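# Insert drive module under blue light and latch it

## Task

Push the drive module fully home into the slot of the drive row that sits beneath the blue light, then push its latch handle down until it is locked and lying flat. Both must stay that way without the robot holding anything in place. At the end, open the grippers and withdraw the arms from the module.

## Robot and tools

Robot: two xArm7 arms, left_arm and right_arm, each ending in a two-finger parallel gripper. Bases in the scene frame: left_arm at (-0.026, +0.311, 0) m with quat_wxyz (+1.000, 0, 0, -0.020); right_arm at (+0.023, -0.434, 0) m with quat_wxyz (+0.996, 0, 0, +0.092).

Scene frame: origin on the table surface midway between the arms, +z up, +x outward across the table, left_arm on the +y side. The arm names do not match image left/right. Gripper frame: the fingers extend along the gripper's +z, and they open and close along its y axis. The reported end_effector_position is the point between the pads when closed, roughly 2 cm short of the fingertips; closing pushes the tips about 10 mm further along +z. Reported hand positions can be a little off, more when reaching far.

Tools:
- execute_actions(actions): actions is a list of actions run in sequence. Each action is a table of at most 15 rows; each row lasts one control step (1/30 s), and a shorter table repeats its final row until 15 steps are used. A row is always 14 numbers in [-1, 1] covering both arms: left_arm dx, dy, dz, rx, ry, rz, opening, then right_arm in the same order. dx..rz are an offset (not a pose) from that gripper's measured pose at the start of the action, expressed in the gripper's own axes; every row refers to that same start pose, not to the row before. For the first action of a call, the start is the last pose reported in this scene. Scale: 1.0 equals 0.6 m for dx/dy/dz and 180 degrees for the rotation vector rx, ry, rz. opening is absolute: +1 fully open (0.084 m), -1 closed. An empty list just returns the current state and images.
- move(target, speed, blocking): target is one 14-number row laid out as above, an offset in gripper axes from the pose in the latest result that shows one, same scale; opening absolute and sent at the start. Each gripper travels a straight path; both paths finish together, taking 0.5 to 10 s (cut off at 10 s). speed is m/s, 0.002 to 0.5, default 0.25; rotation rate is capped at twice that in rad/s. Grippers may lag, drift off the path or exceed speed, especially near full reach, and paths ignore obstacles and the other arm. blocking=false returns after 0.5 s while motion continues; check with wait(0), and call wait or stop before any new execute_actions or move.
- wait(seconds): 0 to 10 s, arms keep their last command; returns early if a running move ends.
- stop(): brakes a running move; needs braking room; fingers keep moving.
- zoom_image(camera, region): camera is cam_high, cam_low, cam_left_wrist or cam_right_wrist; region [x0, y0, x1, y1] in pixels from the top-left, at most 504 by 504.
- show_instructions(): shows the reference pages for the scene.
- read_manual(section): licence texts; section "licences".
- finished_scene(scene): ends scene number scene (1 or 2) after the last command has been held; irreversible.

Controller behaviour: each step the commanded pose is limited to 70 mm and 16 degrees from the measured pose, so large offsets need several actions; after an action the arm only continues to its last clipped pose. Position wins over orientation when both cannot be met. Elbows stop just short of straight. To keep an arm still, in a reply's first call send the offset back to its desired pose, then zeros afterwards, always with the opening it should keep.

Results: a state line per arm with position (m), quat_wxyz and velocities (m/s, rad/s); Hand target lines (where the controller is driving each gripper); grip_measured (finger opening on the command scale); step readings with HELD marking steps partly held back; "pose unreachable" when the clearance check altered a command. A move adds a move: line with its ending (done, off_target, moving, held, fault), limits acting (paced = the sent pose was clipped; held = some steps were blocked, after which the arm may speed up) and each gripper's distance from target. Four cameras, all 504x504: cam_high, cam_low, cam_left_wrist, cam_right_wrist; calibration (K, distortion, T_world_to_cam) is provided and may be slightly off.

Gripping: to hold something, command an opening clearly smaller than grip_measured; the larger the gap, the harder the squeeze (about 24 N per pad). Fast closing can hit harder. Something may briefly pull on a held part or shove loose items.

Avoid: dropping or knocking anything off the table, hitting or pressing the arms against each other, fast contacts and targets set far beyond a contact (both press harder), and heavy loads. If joint contact torque reaches its limit (waist and shoulder 44.5 N m, upper arm roll, elbow and forearm roll 26.7, wrist pitch and wrist roll 17.8) the arm backs off, pauses 10 s and drops the rest of the call. Motors heat while holding loads: MOTOR HOT appears from 65 °C, and at 80 °C an OVER-TEMPERATURE FAULT brakes that arm until cooled. Move smoothly, release the module, and back away before finishing.

Each tool is called after "Call:" as a command line: name --argument value for each argument, lists and objects as JSON in quotes; but a table of rows of numbers goes row by row, as --pt "numbers of a row", without its own name.

Reference images:

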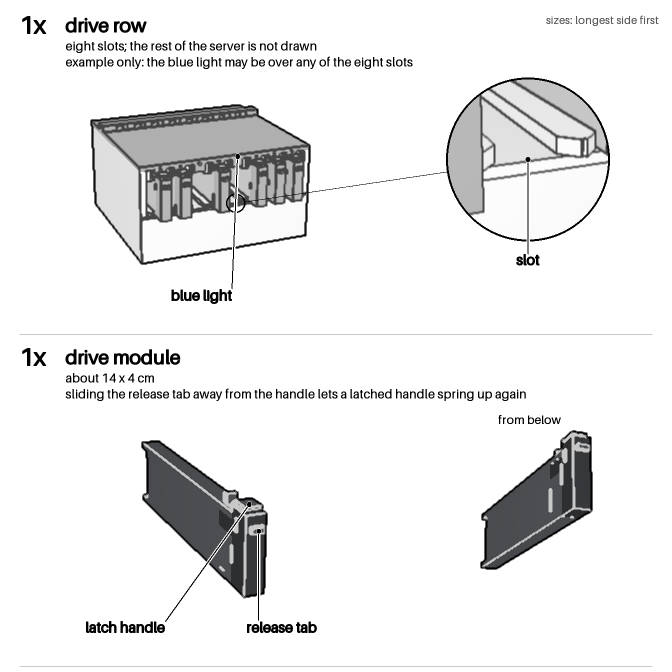

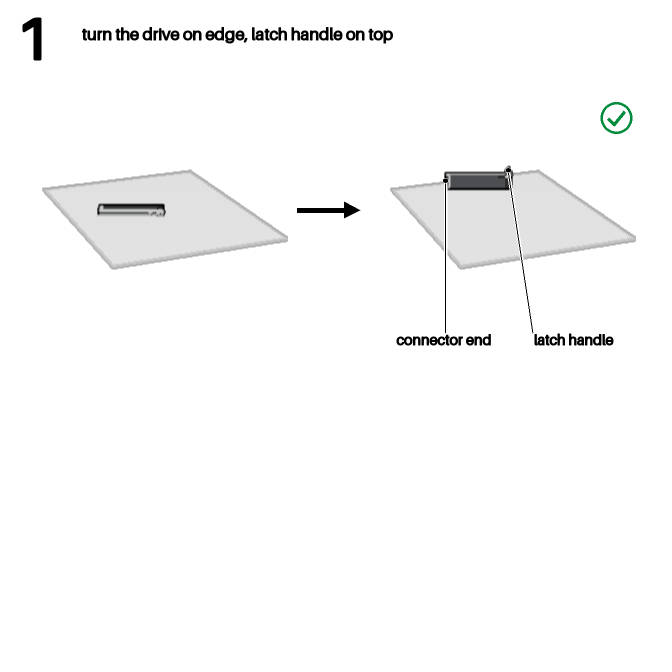

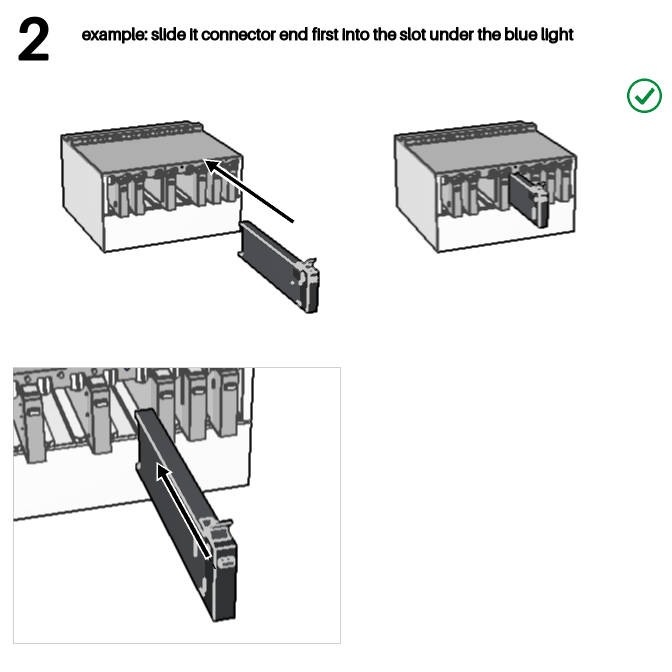

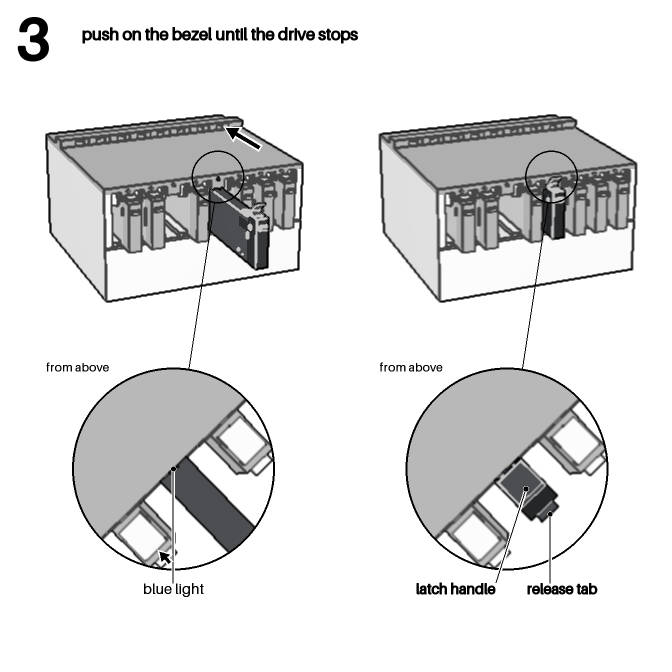

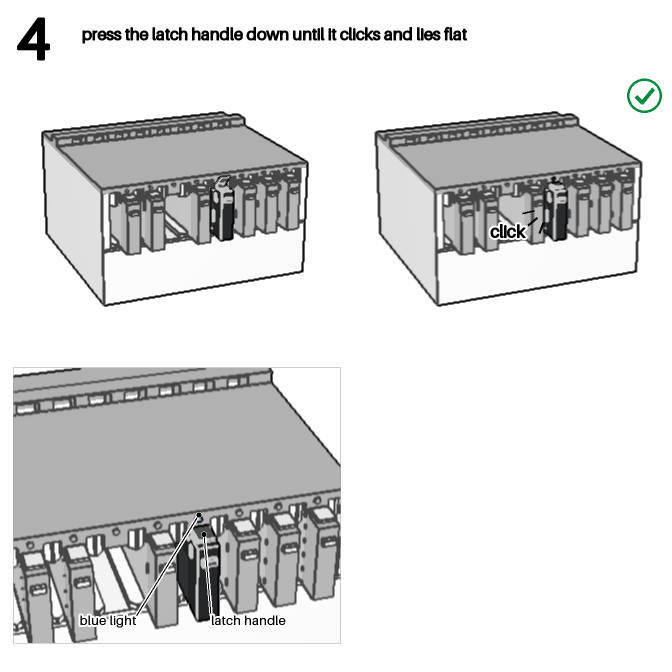

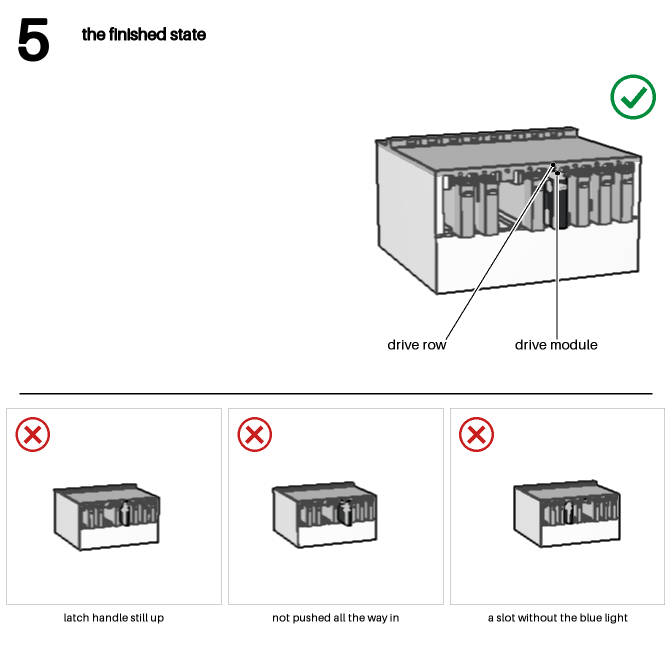

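## Session

Call:
execute_actions --actions '[]'

Scene clock: 0.00 s.
left_arm: end_effector_position=(+0.2159, +0.2332, +0.3306) grip_measured=+1.00 end_effector_quat_wxyz=(-0.043, -0.561, +0.815, -0.137) end_effector_velocity=(-0.000, -0.000, +0.000) end_effector_angular_velocity=(-0.000, -0.000, -0.001) | right_arm: end_effector_position=(+0.1773, -0.0501, +0.2183) grip_measured=+1.00 end_effector_quat_wxyz=(-0.370, +0.889, +0.263, +0.057) end_effector_velocity=(+0.000, -0.000, -0.000) end_effector_angular_velocity=(-0.000, +0.001, -0.001)
Joint positions: left_arm=[-0.665 -1.009  0.375  0.652  0.109  1.423  1.464  0.084] | right_arm=[ 1.216 -0.528 -0.291  0.371  0.881  0.345 -0.238  0.084]
Joint velocities: left_arm=[-0.    -0.001 -0.    -0.    -0.     0.    -0.     0.   ] | right_arm=[-0.    -0.    -0.001 -0.001 -0.    -0.    -0.    -0.   ]
Hand target (left_arm): +0.216, +0.233, +0.331; -0.043, -0.561, +0.815, -0.137
Hand target (right_arm): +0.177, -0.050, +0.218; -0.370, +0.889, +0.263, +0.057

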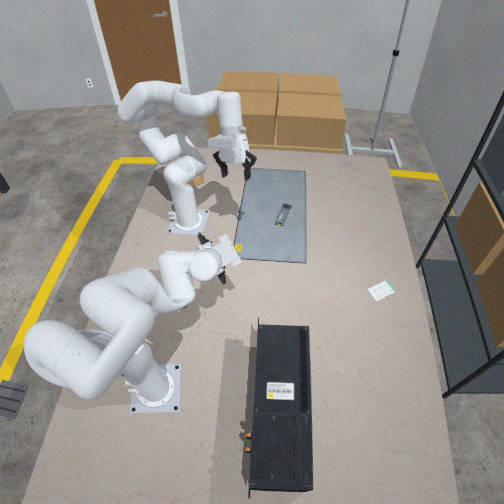

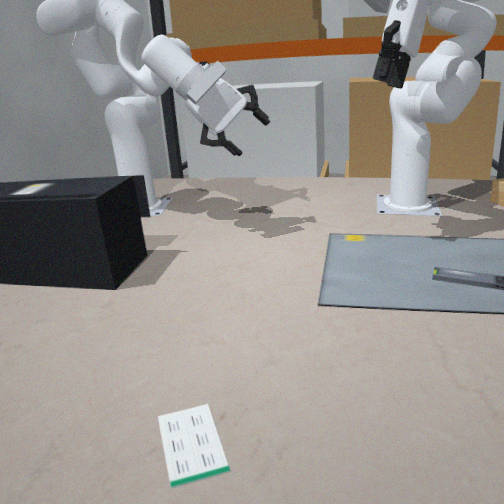

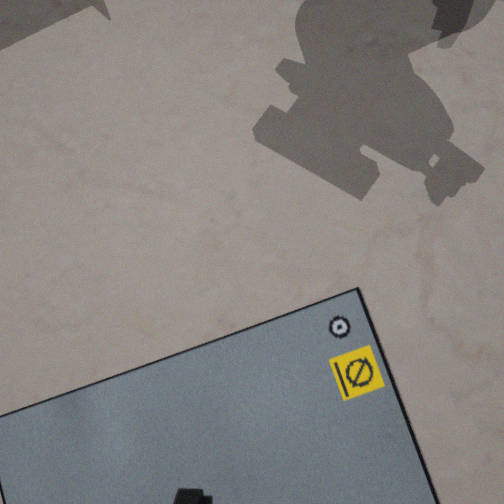

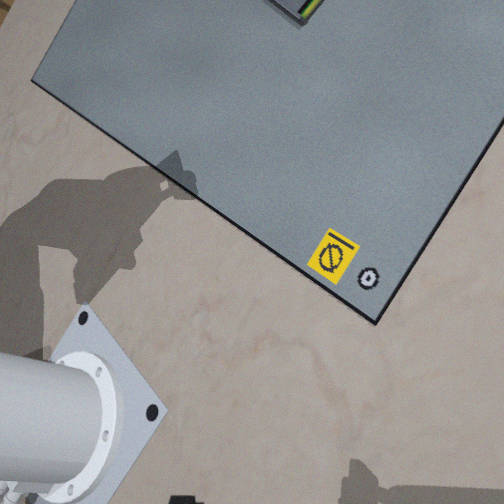

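Call:
zoom_image --camera "cam_high" --region '[230, 170, 330, 270]'

Call:
zoom_image --camera "cam_high" --region '[200, 310, 390, 500]'

Call:
zoom_image --camera "cam_low" --region '[384, 230, 504, 320]'

Region (230, 170, 330, 270) of cam_high's 504x504 image, scaled by 5.040, with more detail than that image has.

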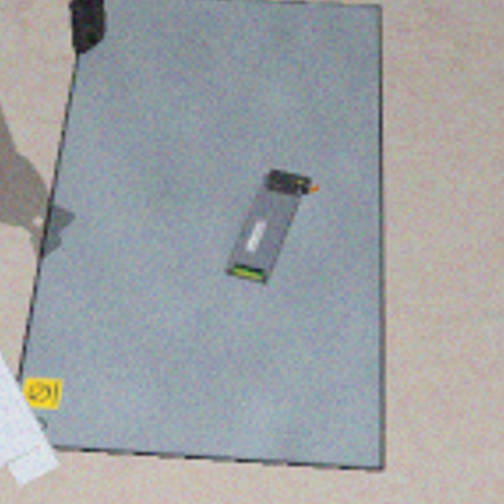

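Region (200, 310, 390, 500) of cam_high's 504x504 image, scaled by 2.653, with more detail than that image has.

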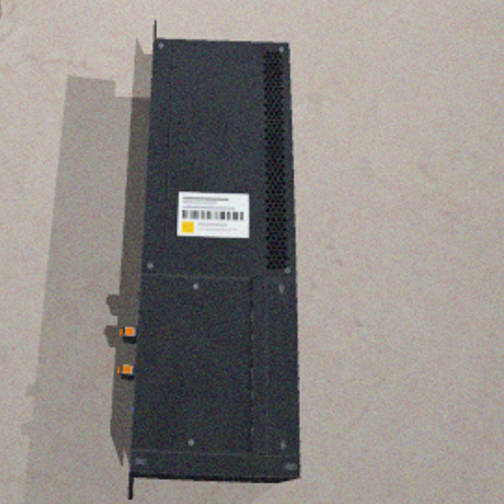

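Region (384, 230, 504, 320) of cam_low's 504x504 image, scaled by 4.200, with more detail than that image has; it fills the top 378 rows of this view, and the rest is white.

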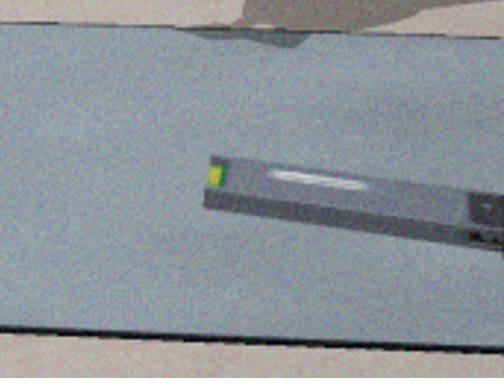

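Call:
move --target '[-0.365,-0.054,0.326,-0.051,-0.076,-0.044,1,-0.404,0.648,-0.575,-0.309,0.270,0.029,1]' --speed 0.3

Scene clock: 50.93 s.
left_arm: end_effector_position=(+0.3436, +0.3672, +0.1002) grip_measured=+1.00 end_effector_quat_wxyz=(+0.001, -0.624, +0.782, -0.001) end_effector_velocity=(-0.000, +0.000, -0.001) end_effector_angular_velocity=(-0.000, +0.002, +0.002) | right_arm: end_effector_position=(+0.1930, -0.1734, +0.1892) grip_measured=+1.00 end_effector_quat_wxyz=(-0.290, +0.918, +0.204, +0.176) end_effector_velocity=(-0.000, +0.000, +0.000) end_effector_angular_velocity=(-0.001, -0.001, +0.001)
Joint positions: left_arm=[-0.723 -0.19   0.925  0.587  0.23   0.712  1.773  0.084] | right_arm=[ 0.764 -1.093 -0.013 -0.044  0.461  0.421  0.138  0.084]
Joint velocities: left_arm=[-0.     0.003  0.002 -0.    -0.003 -0.001  0.001 -0.   ] | right_arm=[ 0.     0.     0.     0.001 -0.001  0.     0.    -0.   ]
Hand target (left_arm): +0.343, +0.367, +0.100; +0.001, -0.624, +0.782, -0.001
Hand target (right_arm): +0.193, -0.173, +0.189; -0.290, +0.918, +0.204, +0.176
Off the commanded pose (left_arm): 0.001 m, 0 deg.
Off the commanded pose (right_arm): 0.447 m, 56 deg; position and orientation clipped at the last step of the last action.
move: held (right_arm); limits=paced,held; held on 57 of 78 steps (right_arm), including the last (right_arm)
pose unreachable (right arm): on one or more control steps of this call, first in action 0 (counted from 0), this arm could not follow its commanded pose, so it was not sent that pose on those steps. On the call's last step it was still not sent that pose. It may still have moved: this result reports where it is.
cause: the commanded pose would bring two parts of the arm too close to each other (joints 2 (shoulder) to 5 (forearm roll) lie between them).
camera_calibration (this result's frames):
cam_left_wrist: T_world_to_cam=[[-0.978781, 0.204203, -0.0169968, 0.296349], [0.204292, 0.978903, -0.00366155, -0.365844], [0.0158905, -0.00705618, -0.999849, 0.226387], [0, 0, 0, 1]] pos_world=[0.361203, 0.299207, 0.23005]
cam_right_wrist: T_world_to_cam=[[0.490784, -0.742378, -0.456076, -0.103465], [-0.847289, -0.284665, -0.448405, 0.267734], [0.203058, 0.606498, -0.768718, 0.34333], [0, 0, 0, 1]] pos_world=[0.207911, -0.208825, 0.336789]

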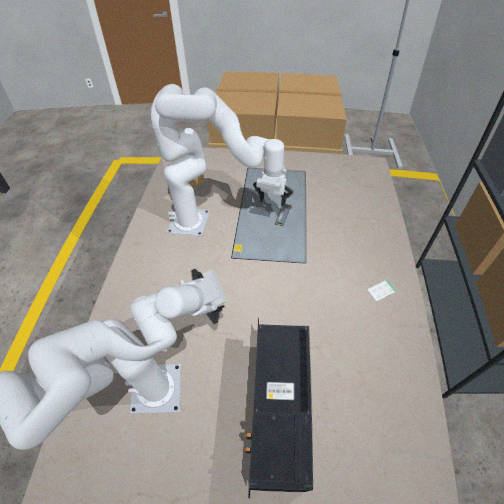

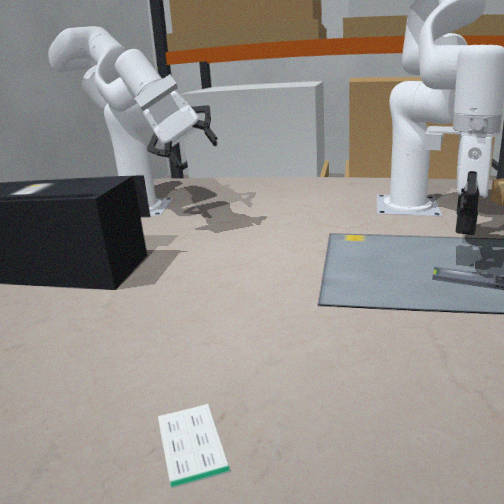

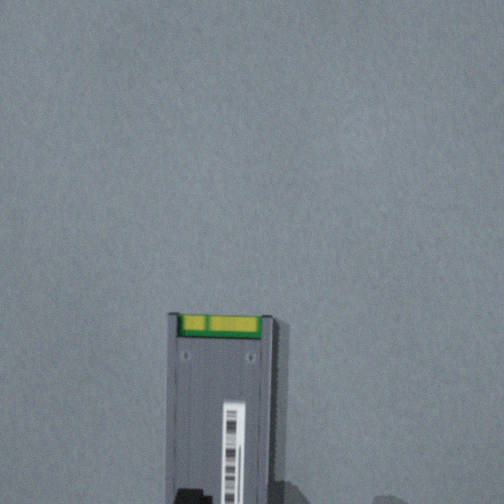

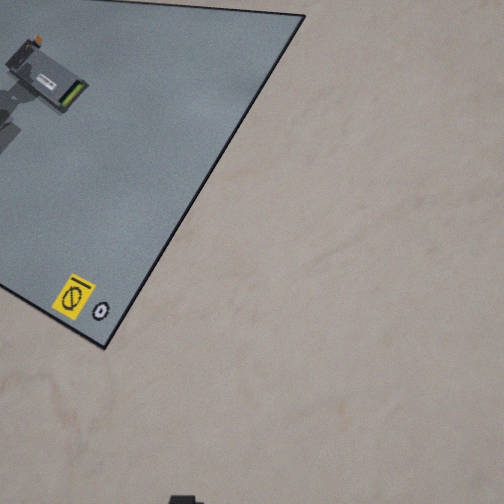

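Call:
move --target '[0.037,-0.072,0.06,0,0,0,1,0,0,0,0,0,0,1]' --speed 0.15

Scene clock: 59.67 s.
left_arm: end_effector_position=(+0.3811, +0.3358, +0.0647) grip_measured=+1.00 end_effector_quat_wxyz=(+0.001, -0.624, +0.782, -0.002) end_effector_velocity=(-0.001, -0.004, -0.002) end_effector_angular_velocity=(-0.000, +0.004, -0.013) | right_arm: end_effector_position=(+0.1930, -0.1734, +0.1892) grip_measured=+1.00 end_effector_quat_wxyz=(-0.290, +0.918, +0.204, +0.176) end_effector_velocity=(-0.000, +0.000, -0.000) end_effector_angular_velocity=(-0.001, -0.000, +0.001)
Joint positions: left_arm=[-0.805  0.122  0.897  0.676 -0.172  0.603  1.984  0.084] | right_arm=[ 0.764 -1.093 -0.013 -0.044  0.461  0.421  0.138  0.084]
Joint velocities: left_arm=[-0.003  0.004 -0.008 -0.    -0.004  0.001  0.005  0.   ] | right_arm=[ 0.001  0.001  0.001  0.     0.     0.    -0.    -0.   ]
Hand target (left_arm): +0.381, +0.335, +0.064; +0.001, -0.623, +0.782, -0.001
Hand target (right_arm): +0.193, -0.173, +0.189; -0.290, +0.918, +0.204, +0.176
Off the commanded pose (left_arm): 0.000 m, 0 deg.
Off the commanded pose (right_arm): 0.000 m, 0 deg.
move: done
camera_calibration (this result's frames):
cam_left_wrist: T_world_to_cam=[[-0.978813, 0.203952, -0.0181102, 0.339021], [0.20406, 0.978949, -0.00434398, -0.342774], [0.016843, -0.00794752, -0.999827, 0.189985], [0, 0, 0, 1]] pos_world=[0.398585, 0.267924, 0.194602]
cam_right_wrist: T_world_to_cam=[[0.490784, -0.742378, -0.456076, -0.103465], [-0.847289, -0.284665, -0.448405, 0.267734], [0.203058, 0.606498, -0.768718, 0.34333], [0, 0, 0, 1]] pos_world=[0.207911, -0.208825, 0.336789]

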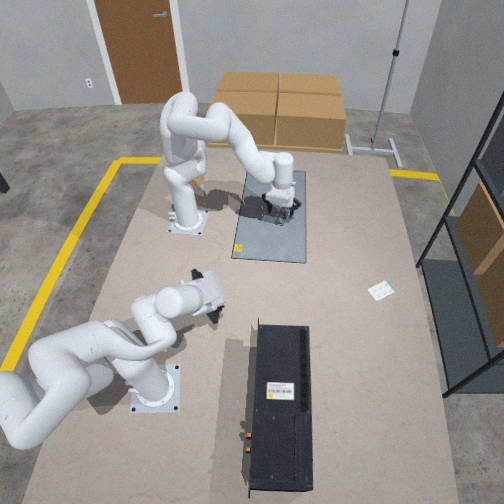

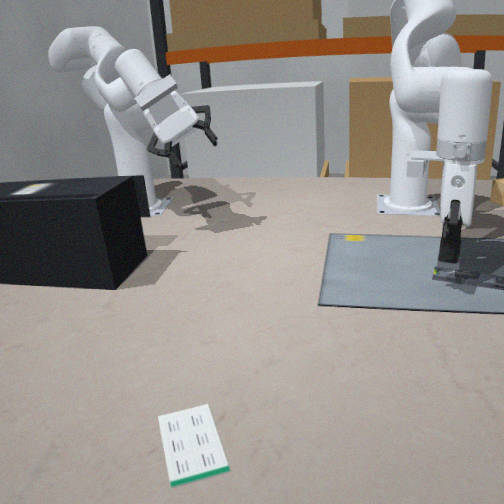

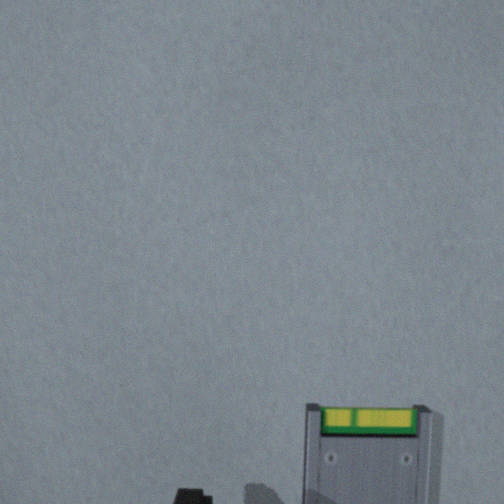

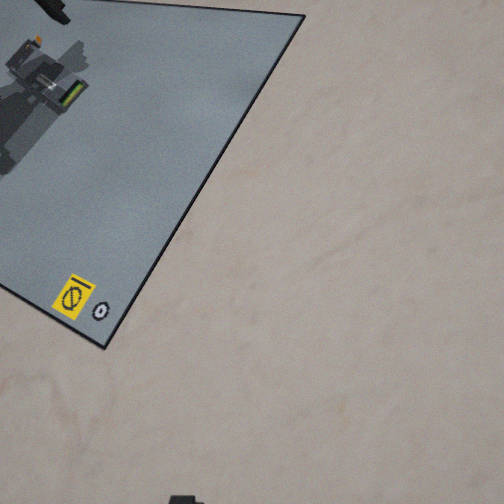

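Call:
move --target '[0,-0.004,0.075,0,0,0,1,0,0,0,0,0,0,1]' --speed 0.06

Call:
move --target '[0,0,0,0,0,0,-0.4,0,0,0,0,0,0,1]'

Scene clock: 66.53 s.
left_arm: end_effector_position=(+0.3841, +0.3350, +0.0201) grip_measured=+1.00 end_effector_quat_wxyz=(+0.001, -0.624, +0.782, -0.002) end_effector_velocity=(+0.000, -0.001, -0.000) end_effector_angular_velocity=(-0.002, -0.001, -0.002) | right_arm: end_effector_position=(+0.1930, -0.1734, +0.1892) grip_measured=+1.00 end_effector_quat_wxyz=(-0.290, +0.918, +0.204, +0.176) end_effector_velocity=(+0.000, +0.000, +0.000) end_effector_angular_velocity=(-0.001, -0.001, +0.001)
Joint positions: left_arm=[-0.708  0.298  0.764  0.687 -0.437  0.505  2.174  0.084] | right_arm=[ 0.764 -1.093 -0.013 -0.044  0.461  0.421  0.138  0.084]
Joint velocities: left_arm=[ 0.001 -0.001 -0.003 -0.    -0.002 -0.001  0.002  0.   ] | right_arm=[-0.     0.     0.001  0.    -0.001 -0.    -0.     0.   ]
Hand target (left_arm): +0.384, +0.335, +0.020; +0.001, -0.624, +0.782, -0.002
Hand target (right_arm): +0.193, -0.173, +0.189; -0.290, +0.918, +0.204, +0.176
Off the commanded pose (left_arm): 0.001 m, 0 deg.
Off the commanded pose (right_arm): 0.000 m, 0 deg.
move: done
camera_calibration (this result's frames):
cam_left_wrist: T_world_to_cam=[[-0.978741, 0.204183, -0.0193894, 0.341217], [0.204302, 0.978898, -0.00436738, -0.342941], [0.0180885, -0.00823582, -0.999802, 0.144908], [0, 0, 0, 1]] pos_world=[0.401406, 0.267227, 0.149998]
cam_right_wrist: T_world_to_cam=[[0.490784, -0.742379, -0.456076, -0.103465], [-0.847289, -0.284665, -0.448405, 0.267734], [0.203058, 0.606498, -0.768718, 0.34333], [0, 0, 0, 1]] pos_world=[0.207911, -0.208825, 0.336789]

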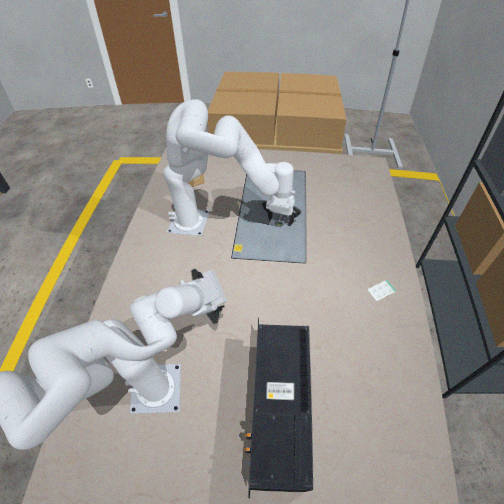

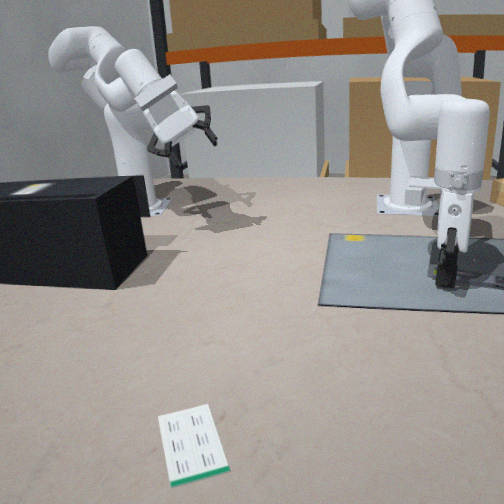

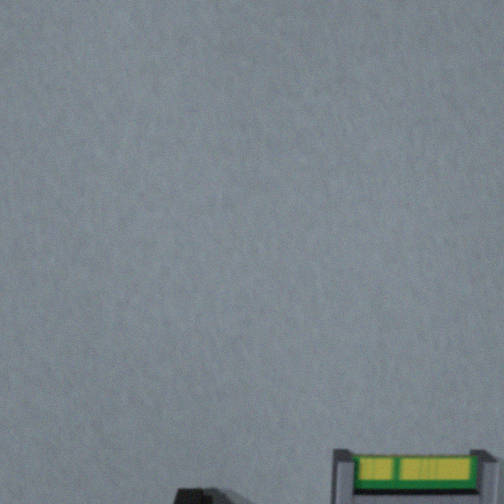

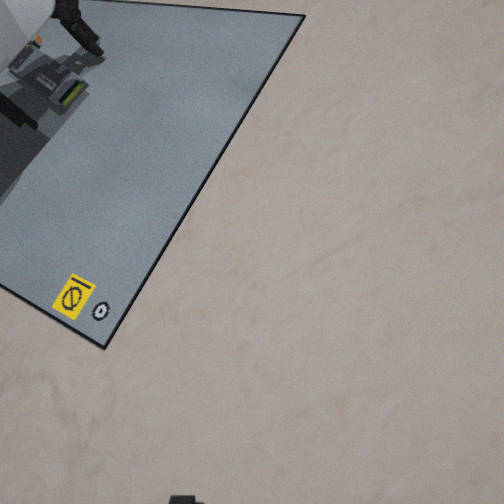

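Scene clock: 67.03 s.
left_arm: end_effector_position=(+0.3855, +0.3351, +0.0215) grip_measured=+0.18 end_effector_quat_wxyz=(+0.002, -0.624, +0.781, -0.004) end_effector_velocity=(-0.001, -0.000, -0.001) end_effector_angular_velocity=(+0.003, +0.001, -0.003) | right_arm: end_effector_position=(+0.1930, -0.1734, +0.1892) grip_measured=+1.00 end_effector_quat_wxyz=(-0.290, +0.918, +0.204, +0.176) end_effector_velocity=(+0.000, -0.000, +0.000) end_effector_angular_velocity=(+0.000, +0.001, -0.000)
Joint positions: left_arm=[-0.709  0.295  0.767  0.689 -0.437  0.506  2.175  0.052] | right_arm=[ 0.764 -1.093 -0.013 -0.044  0.461  0.421  0.138  0.084]
Joint velocities: left_arm=[-0.003  0.004 -0.    -0.001 -0.002 -0.003  0.002  0.001] | right_arm=[-0.     0.    -0.002  0.    -0.001 -0.    -0.     0.   ]
Hand target (left_arm): +0.384, +0.335, +0.020; +0.001, -0.624, +0.782, -0.002
Hand target (right_arm): +0.193, -0.173, +0.189; -0.290, +0.918, +0.204, +0.176
Off the commanded pose (left_arm): 0.002 m, 0 deg.
Off the commanded pose (right_arm): 0.000 m, 0 deg.
move: done
camera_calibration (this result's frames):
cam_left_wrist: T_world_to_cam=[[-0.97888, 0.203108, -0.0232598, 0.343084], [0.203282, 0.979106, -0.00536328, -0.342968], [0.0216845, -0.00997831, -0.999715, 0.145547], [0, 0, 0, 1]] pos_world=[0.402401, 0.267571, 0.151646]
cam_right_wrist: T_world_to_cam=[[0.490784, -0.742378, -0.456076, -0.103465], [-0.847289, -0.284665, -0.448405, 0.267734], [0.203058, 0.606498, -0.768718, 0.34333], [0, 0, 0, 1]] pos_world=[0.207911, -0.208825, 0.336789]

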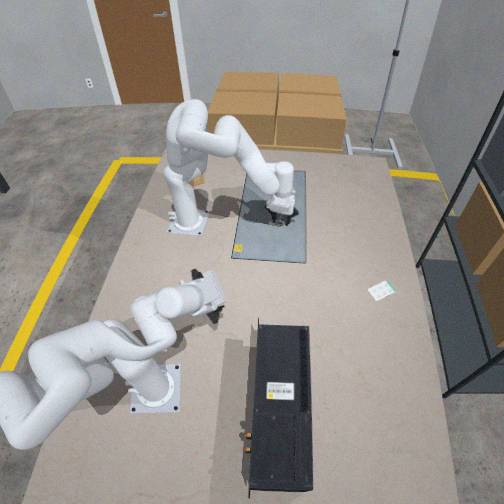

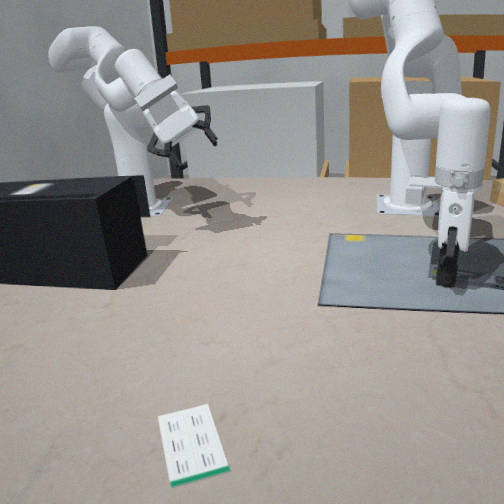

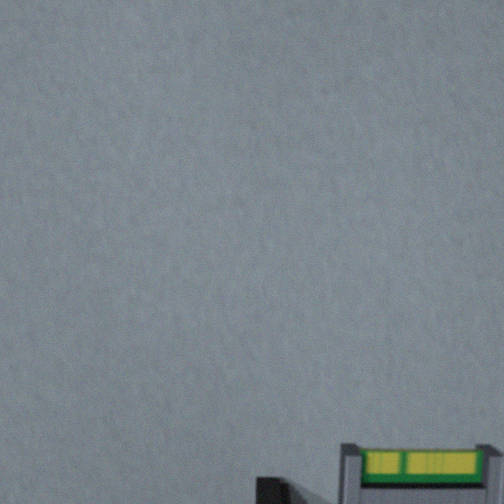

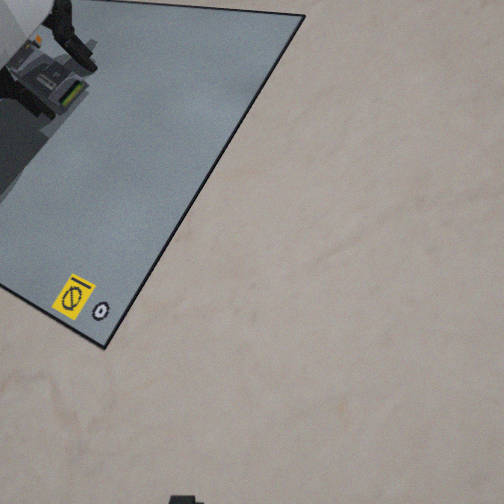

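Call:
move --target '[0,0,-0.012,0,0,0,0.2,0,0,0,0,0,0,1]'

Call:
move --target '[0,0,0,0,0,0,-0.6,0,0,0,0,0,0,1]'

Scene clock: 70.50 s.
left_arm: end_effector_position=(+0.3850, +0.3351, +0.0284) grip_measured=+0.19 end_effector_quat_wxyz=(+0.002, -0.624, +0.781, -0.004) end_effector_velocity=(+0.003, -0.000, +0.002) end_effector_angular_velocity=(-0.002, -0.007, +0.001) | right_arm: end_effector_position=(+0.1930, -0.1734, +0.1892) grip_measured=+1.00 end_effector_quat_wxyz=(-0.290, +0.918, +0.204, +0.176) end_effector_velocity=(+0.000, -0.000, +0.000) end_effector_angular_velocity=(+0.001, +0.001, -0.001)
Joint positions: left_arm=[-0.726  0.27   0.79   0.687 -0.398  0.521  2.147  0.052] | right_arm=[ 0.764 -1.093 -0.013 -0.044  0.461  0.421  0.138  0.084]
Joint velocities: left_arm=[ 0.    -0.003  0.001  0.003 -0.    -0.002 -0.    -0.   ] | right_arm=[-0.001  0.001 -0.001  0.     0.001 -0.     0.     0.   ]
Hand target (left_arm): +0.385, +0.335, +0.029; +0.002, -0.624, +0.781, -0.004
Hand target (right_arm): +0.193, -0.173, +0.189; -0.290, +0.918, +0.204, +0.176
Off the commanded pose (left_arm): 0.001 m, 0 deg.
Off the commanded pose (right_arm): 0.000 m, 0 deg.
move: done
camera_calibration (this result's frames):
cam_left_wrist: T_world_to_cam=[[-0.978885, 0.203208, -0.0221347, 0.342718], [0.203372, 0.979087, -0.00540641, -0.342872], [0.0205731, -0.00979381, -0.99974, 0.152815], [0, 0, 0, 1]] pos_world=[0.402068, 0.267555, 0.158507]
cam_right_wrist: T_world_to_cam=[[0.490784, -0.742378, -0.456076, -0.103465], [-0.847289, -0.284665, -0.448405, 0.267734], [0.203058, 0.606498, -0.768718, 0.34333], [0, 0, 0, 1]] pos_world=[0.207911, -0.208825, 0.336789]

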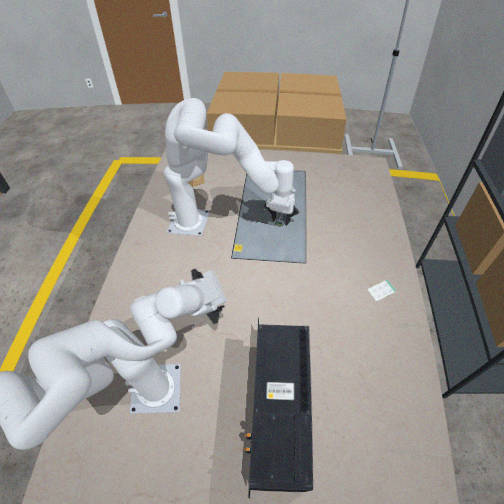

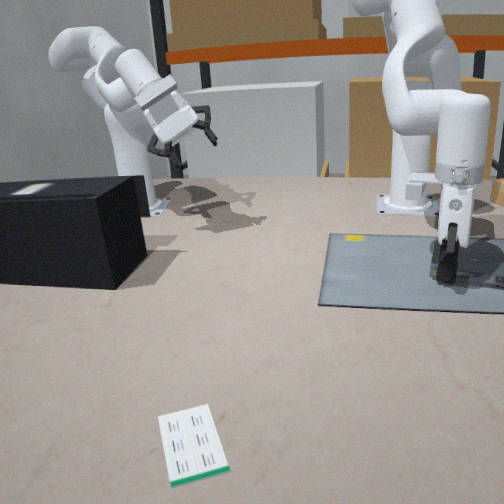

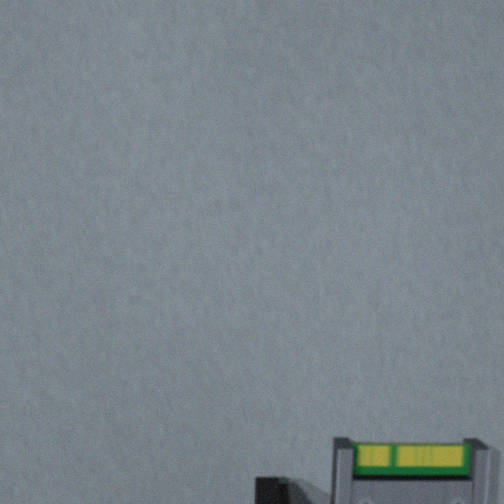

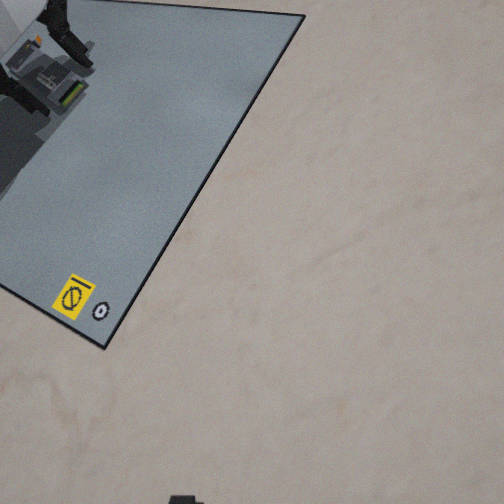

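Scene clock: 71.00 s.
left_arm: end_effector_position=(+0.3850, +0.3352, +0.0284) grip_measured=-0.24 end_effector_quat_wxyz=(+0.002, -0.624, +0.781, -0.004) end_effector_velocity=(-0.000, -0.000, -0.000) end_effector_angular_velocity=(-0.000, +0.000, -0.000) | right_arm: end_effector_position=(+0.1930, -0.1734, +0.1892) grip_measured=+1.00 end_effector_quat_wxyz=(-0.290, +0.918, +0.204, +0.176) end_effector_velocity=(-0.000, +0.000, +0.000) end_effector_angular_velocity=(+0.000, -0.000, +0.001)
Joint positions: left_arm=[-0.726  0.27   0.79   0.686 -0.398  0.521  2.147  0.034] | right_arm=[ 0.764 -1.093 -0.013 -0.044  0.461  0.421  0.138  0.084]
Joint velocities: left_arm=[-0.001 -0.    -0.    -0.    -0.     0.    -0.     0.   ] | right_arm=[ 0.001 -0.     0.001  0.     0.001 -0.    -0.    -0.   ]
Hand target (left_arm): +0.385, +0.335, +0.028; +0.002, -0.624, +0.781, -0.004
Hand target (right_arm): +0.193, -0.173, +0.189; -0.290, +0.918, +0.204, +0.176
Off the commanded pose (left_arm): 0.000 m, 0 deg.
Off the commanded pose (right_arm): 0.000 m, 0 deg.
move: done
camera_calibration (this result's frames):
cam_left_wrist: T_world_to_cam=[[-0.978908, 0.203106, -0.0220791, 0.342725], [0.20327, 0.979108, -0.00541782, -0.342873], [0.0205174, -0.00979156, -0.999742, 0.152828], [0, 0, 0, 1]] pos_world=[0.402056, 0.267596, 0.158498]
cam_right_wrist: T_world_to_cam=[[0.490784, -0.742379, -0.456076, -0.103465], [-0.847289, -0.284665, -0.448405, 0.267734], [0.203058, 0.606498, -0.768718, 0.34333], [0, 0, 0, 1]] pos_world=[0.207911, -0.208825, 0.336789]

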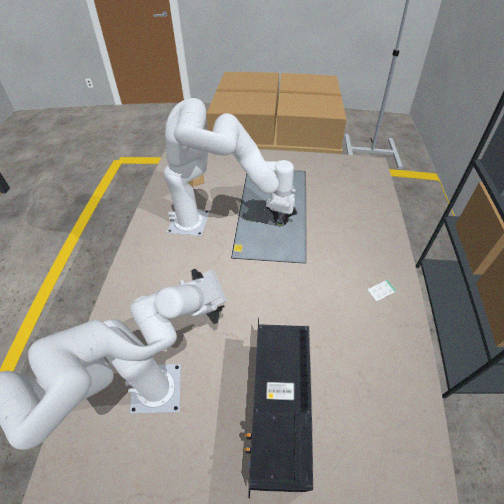

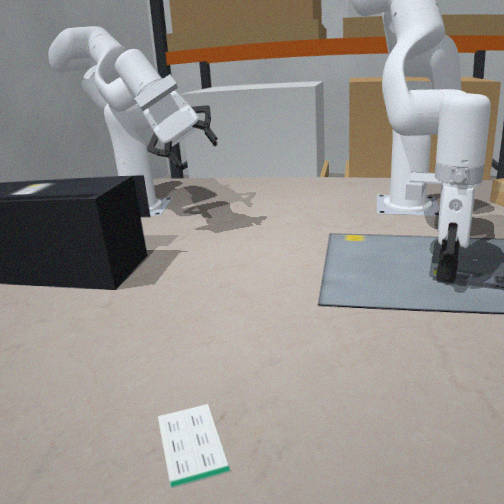

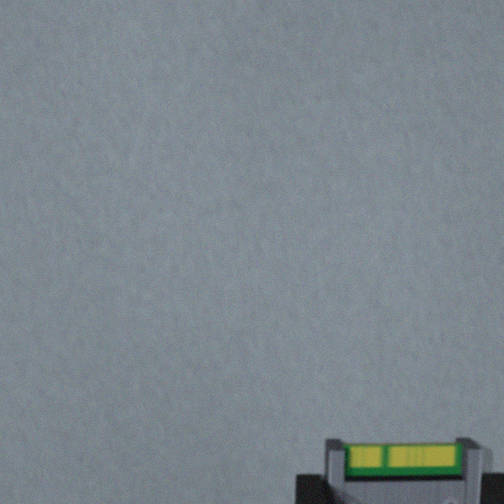

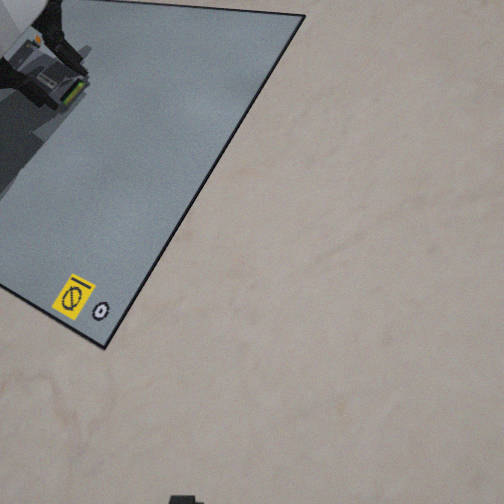

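Call:
move --target '[0,0,-0.25,0,0,0,-0.7,0.058,0.283,-0.439,-0.190,-0.115,0.134,1]' --speed 0.2

Call:
move --target '[0.465,-0.098,-0.067,0.498,-0.056,-0.056,-0.7,0,0,0,0,0,0,1]' --speed 0.25

Scene clock: 91.03 s.
left_arm: end_effector_position=(+0.3831, +0.3361, +0.1779) grip_measured=-0.24 end_effector_quat_wxyz=(+0.001, -0.624, +0.781, -0.003) end_effector_velocity=(+0.001, +0.000, +0.001) end_effector_angular_velocity=(+0.001, -0.003, -0.000) | right_arm: end_effector_position=(+0.2497, -0.4514, +0.3284) grip_measured=+1.00 end_effector_quat_wxyz=(+0.000, +1.000, -0.001, -0.001) end_effector_velocity=(+0.001, -0.001, +0.001) end_effector_angular_velocity=(-0.000, -0.001, -0.002)
Joint positions: left_arm=[-0.796 -0.229  0.866  0.809  0.209  0.965  1.69   0.034] | right_arm=[ 0.134 -0.9   -0.228  0.727 -0.178  1.616  0.17   0.084]
Joint velocities: left_arm=[ 0.001 -0.    -0.001  0.003  0.001  0.001  0.    -0.   ] | right_arm=[ 0.     0.002 -0.002  0.003 -0.002  0.001  0.     0.   ]
Hand target (left_arm): +0.383, +0.336, +0.178; +0.001, -0.624, +0.781, -0.003
Hand target (right_arm): +0.250, -0.452, +0.329; +0.000, +1.000, -0.002, -0.001
Off the commanded pose (left_arm): 0.001 m, 0 deg.
Off the commanded pose (right_arm): 0.001 m, 0 deg.
move: done
camera_calibration (this result's frames):
cam_left_wrist: T_world_to_cam=[[-0.979093, 0.20243, -0.0199582, 0.343922], [0.202568, 0.979255, -0.00513267, -0.342393], [0.0185051, -0.00906825, -0.999788, 0.302856], [0, 0, 0, 1]] pos_world=[0.400485, 0.268416, 0.307898]
cam_right_wrist: T_world_to_cam=[[0.0130892, -0.99991, -0.00284317, -0.419967], [-0.999913, -0.0130942, 0.00173293, 0.311951], [-0.00177001, 0.00282024, -0.999994, 0.462075], [0, 0, 0, 1]] pos_world=[0.318238, -0.417148, 0.460337]

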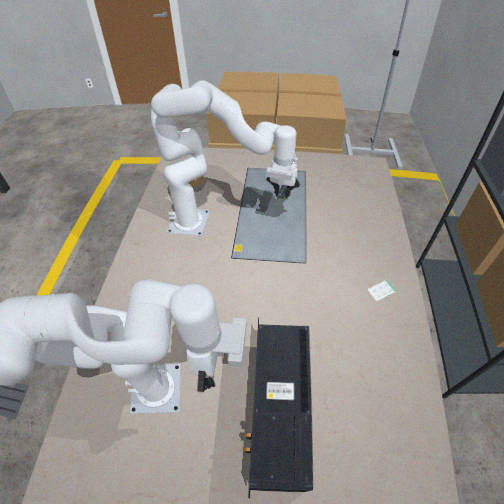

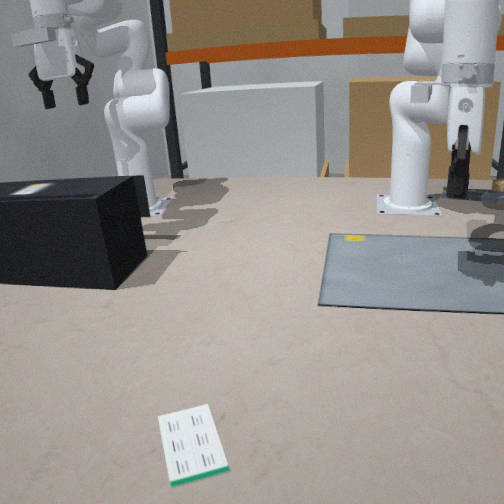

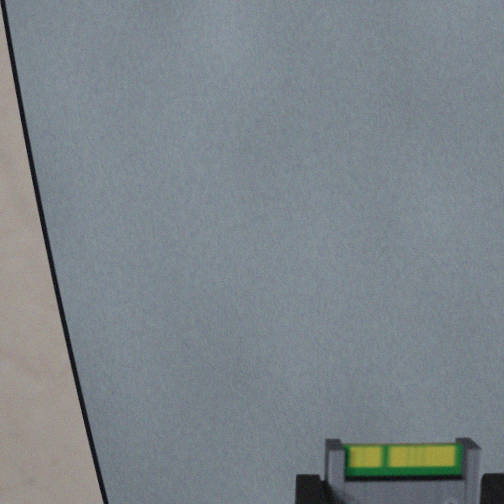

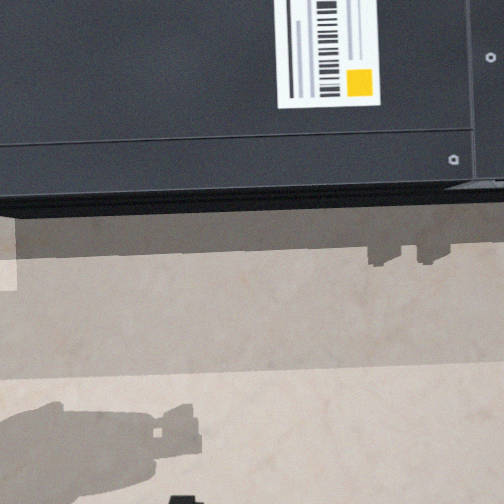

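Scene clock: 94.67 s.
left_arm: end_effector_position=(+0.3793, +0.0509, +0.2203) grip_measured=-0.24 end_effector_quat_wxyz=(+0.503, -0.498, +0.495, -0.504) end_effector_velocity=(-0.001, -0.002, -0.000) end_effector_angular_velocity=(+0.001, -0.002, -0.004) | right_arm: end_effector_position=(+0.2497, -0.4514, +0.3284) grip_measured=+1.00 end_effector_quat_wxyz=(+0.000, +1.000, -0.001, -0.001) end_effector_velocity=(+0.000, -0.000, +0.000) end_effector_angular_velocity=(+0.000, -0.001, -0.002)
Joint positions: left_arm=[-0.181  0.015 -0.765  0.471  2.112  1.344 -1.178  0.034] | right_arm=[ 0.134 -0.9   -0.228  0.727 -0.178  1.616  0.17   0.084]
Joint velocities: left_arm=[-0.002  0.004 -0.002  0.001  0.002  0.005  0.     0.   ] | right_arm=[-0.001 -0.    -0.     0.    -0.    -0.     0.001  0.   ]
Hand target (left_arm): +0.379, +0.051, +0.220; +0.503, -0.498, +0.495, -0.504
Hand target (right_arm): +0.250, -0.451, +0.328; +0.000, +1.000, -0.001, -0.001
Off the commanded pose (left_arm): 0.001 m, 0 deg.
Off the commanded pose (right_arm): 0.000 m, 0 deg.
move: done
camera_calibration (this result's frames):
cam_left_wrist: T_world_to_cam=[[0.0274435, -0.0222974, -0.999375, 0.244145], [0.000912216, 0.999751, -0.0222807, 0.0170585], [0.999623, -0.000300186, 0.027457, -0.256115], [0, 0, 0, 1]] pos_world=[0.249303, -0.0116873, 0.251405]
cam_right_wrist: T_world_to_cam=[[0.0130896, -0.99991, -0.00284292, -0.419967], [-0.999913, -0.0130946, 0.00173268, 0.311951], [-0.00176975, 0.00281999, -0.999994, 0.462074], [0, 0, 0, 1]] pos_world=[0.318238, -0.417148, 0.460337]

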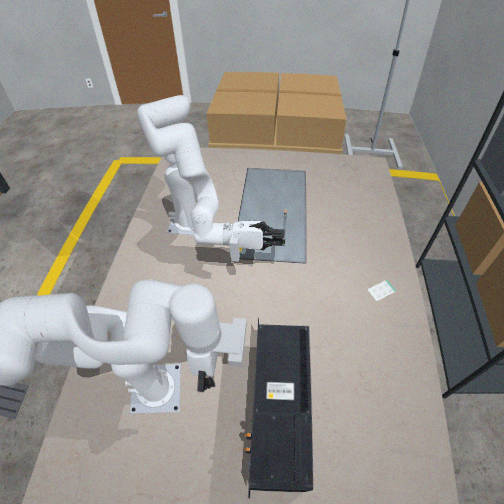

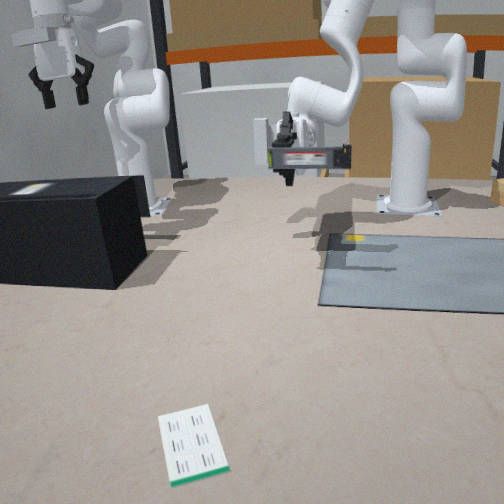

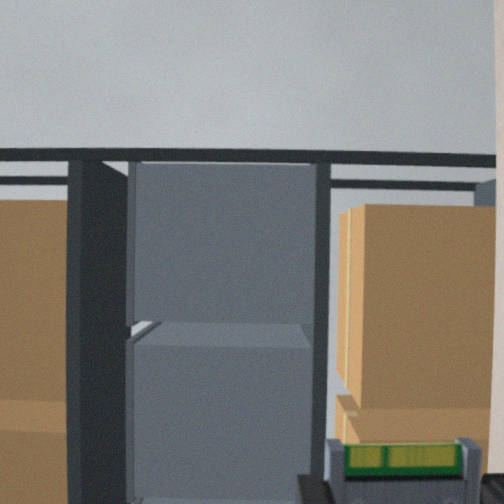

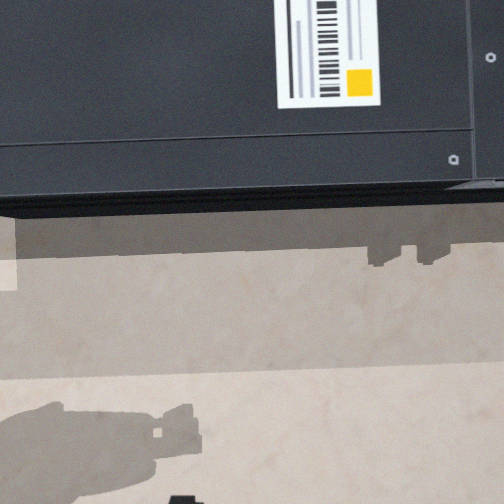

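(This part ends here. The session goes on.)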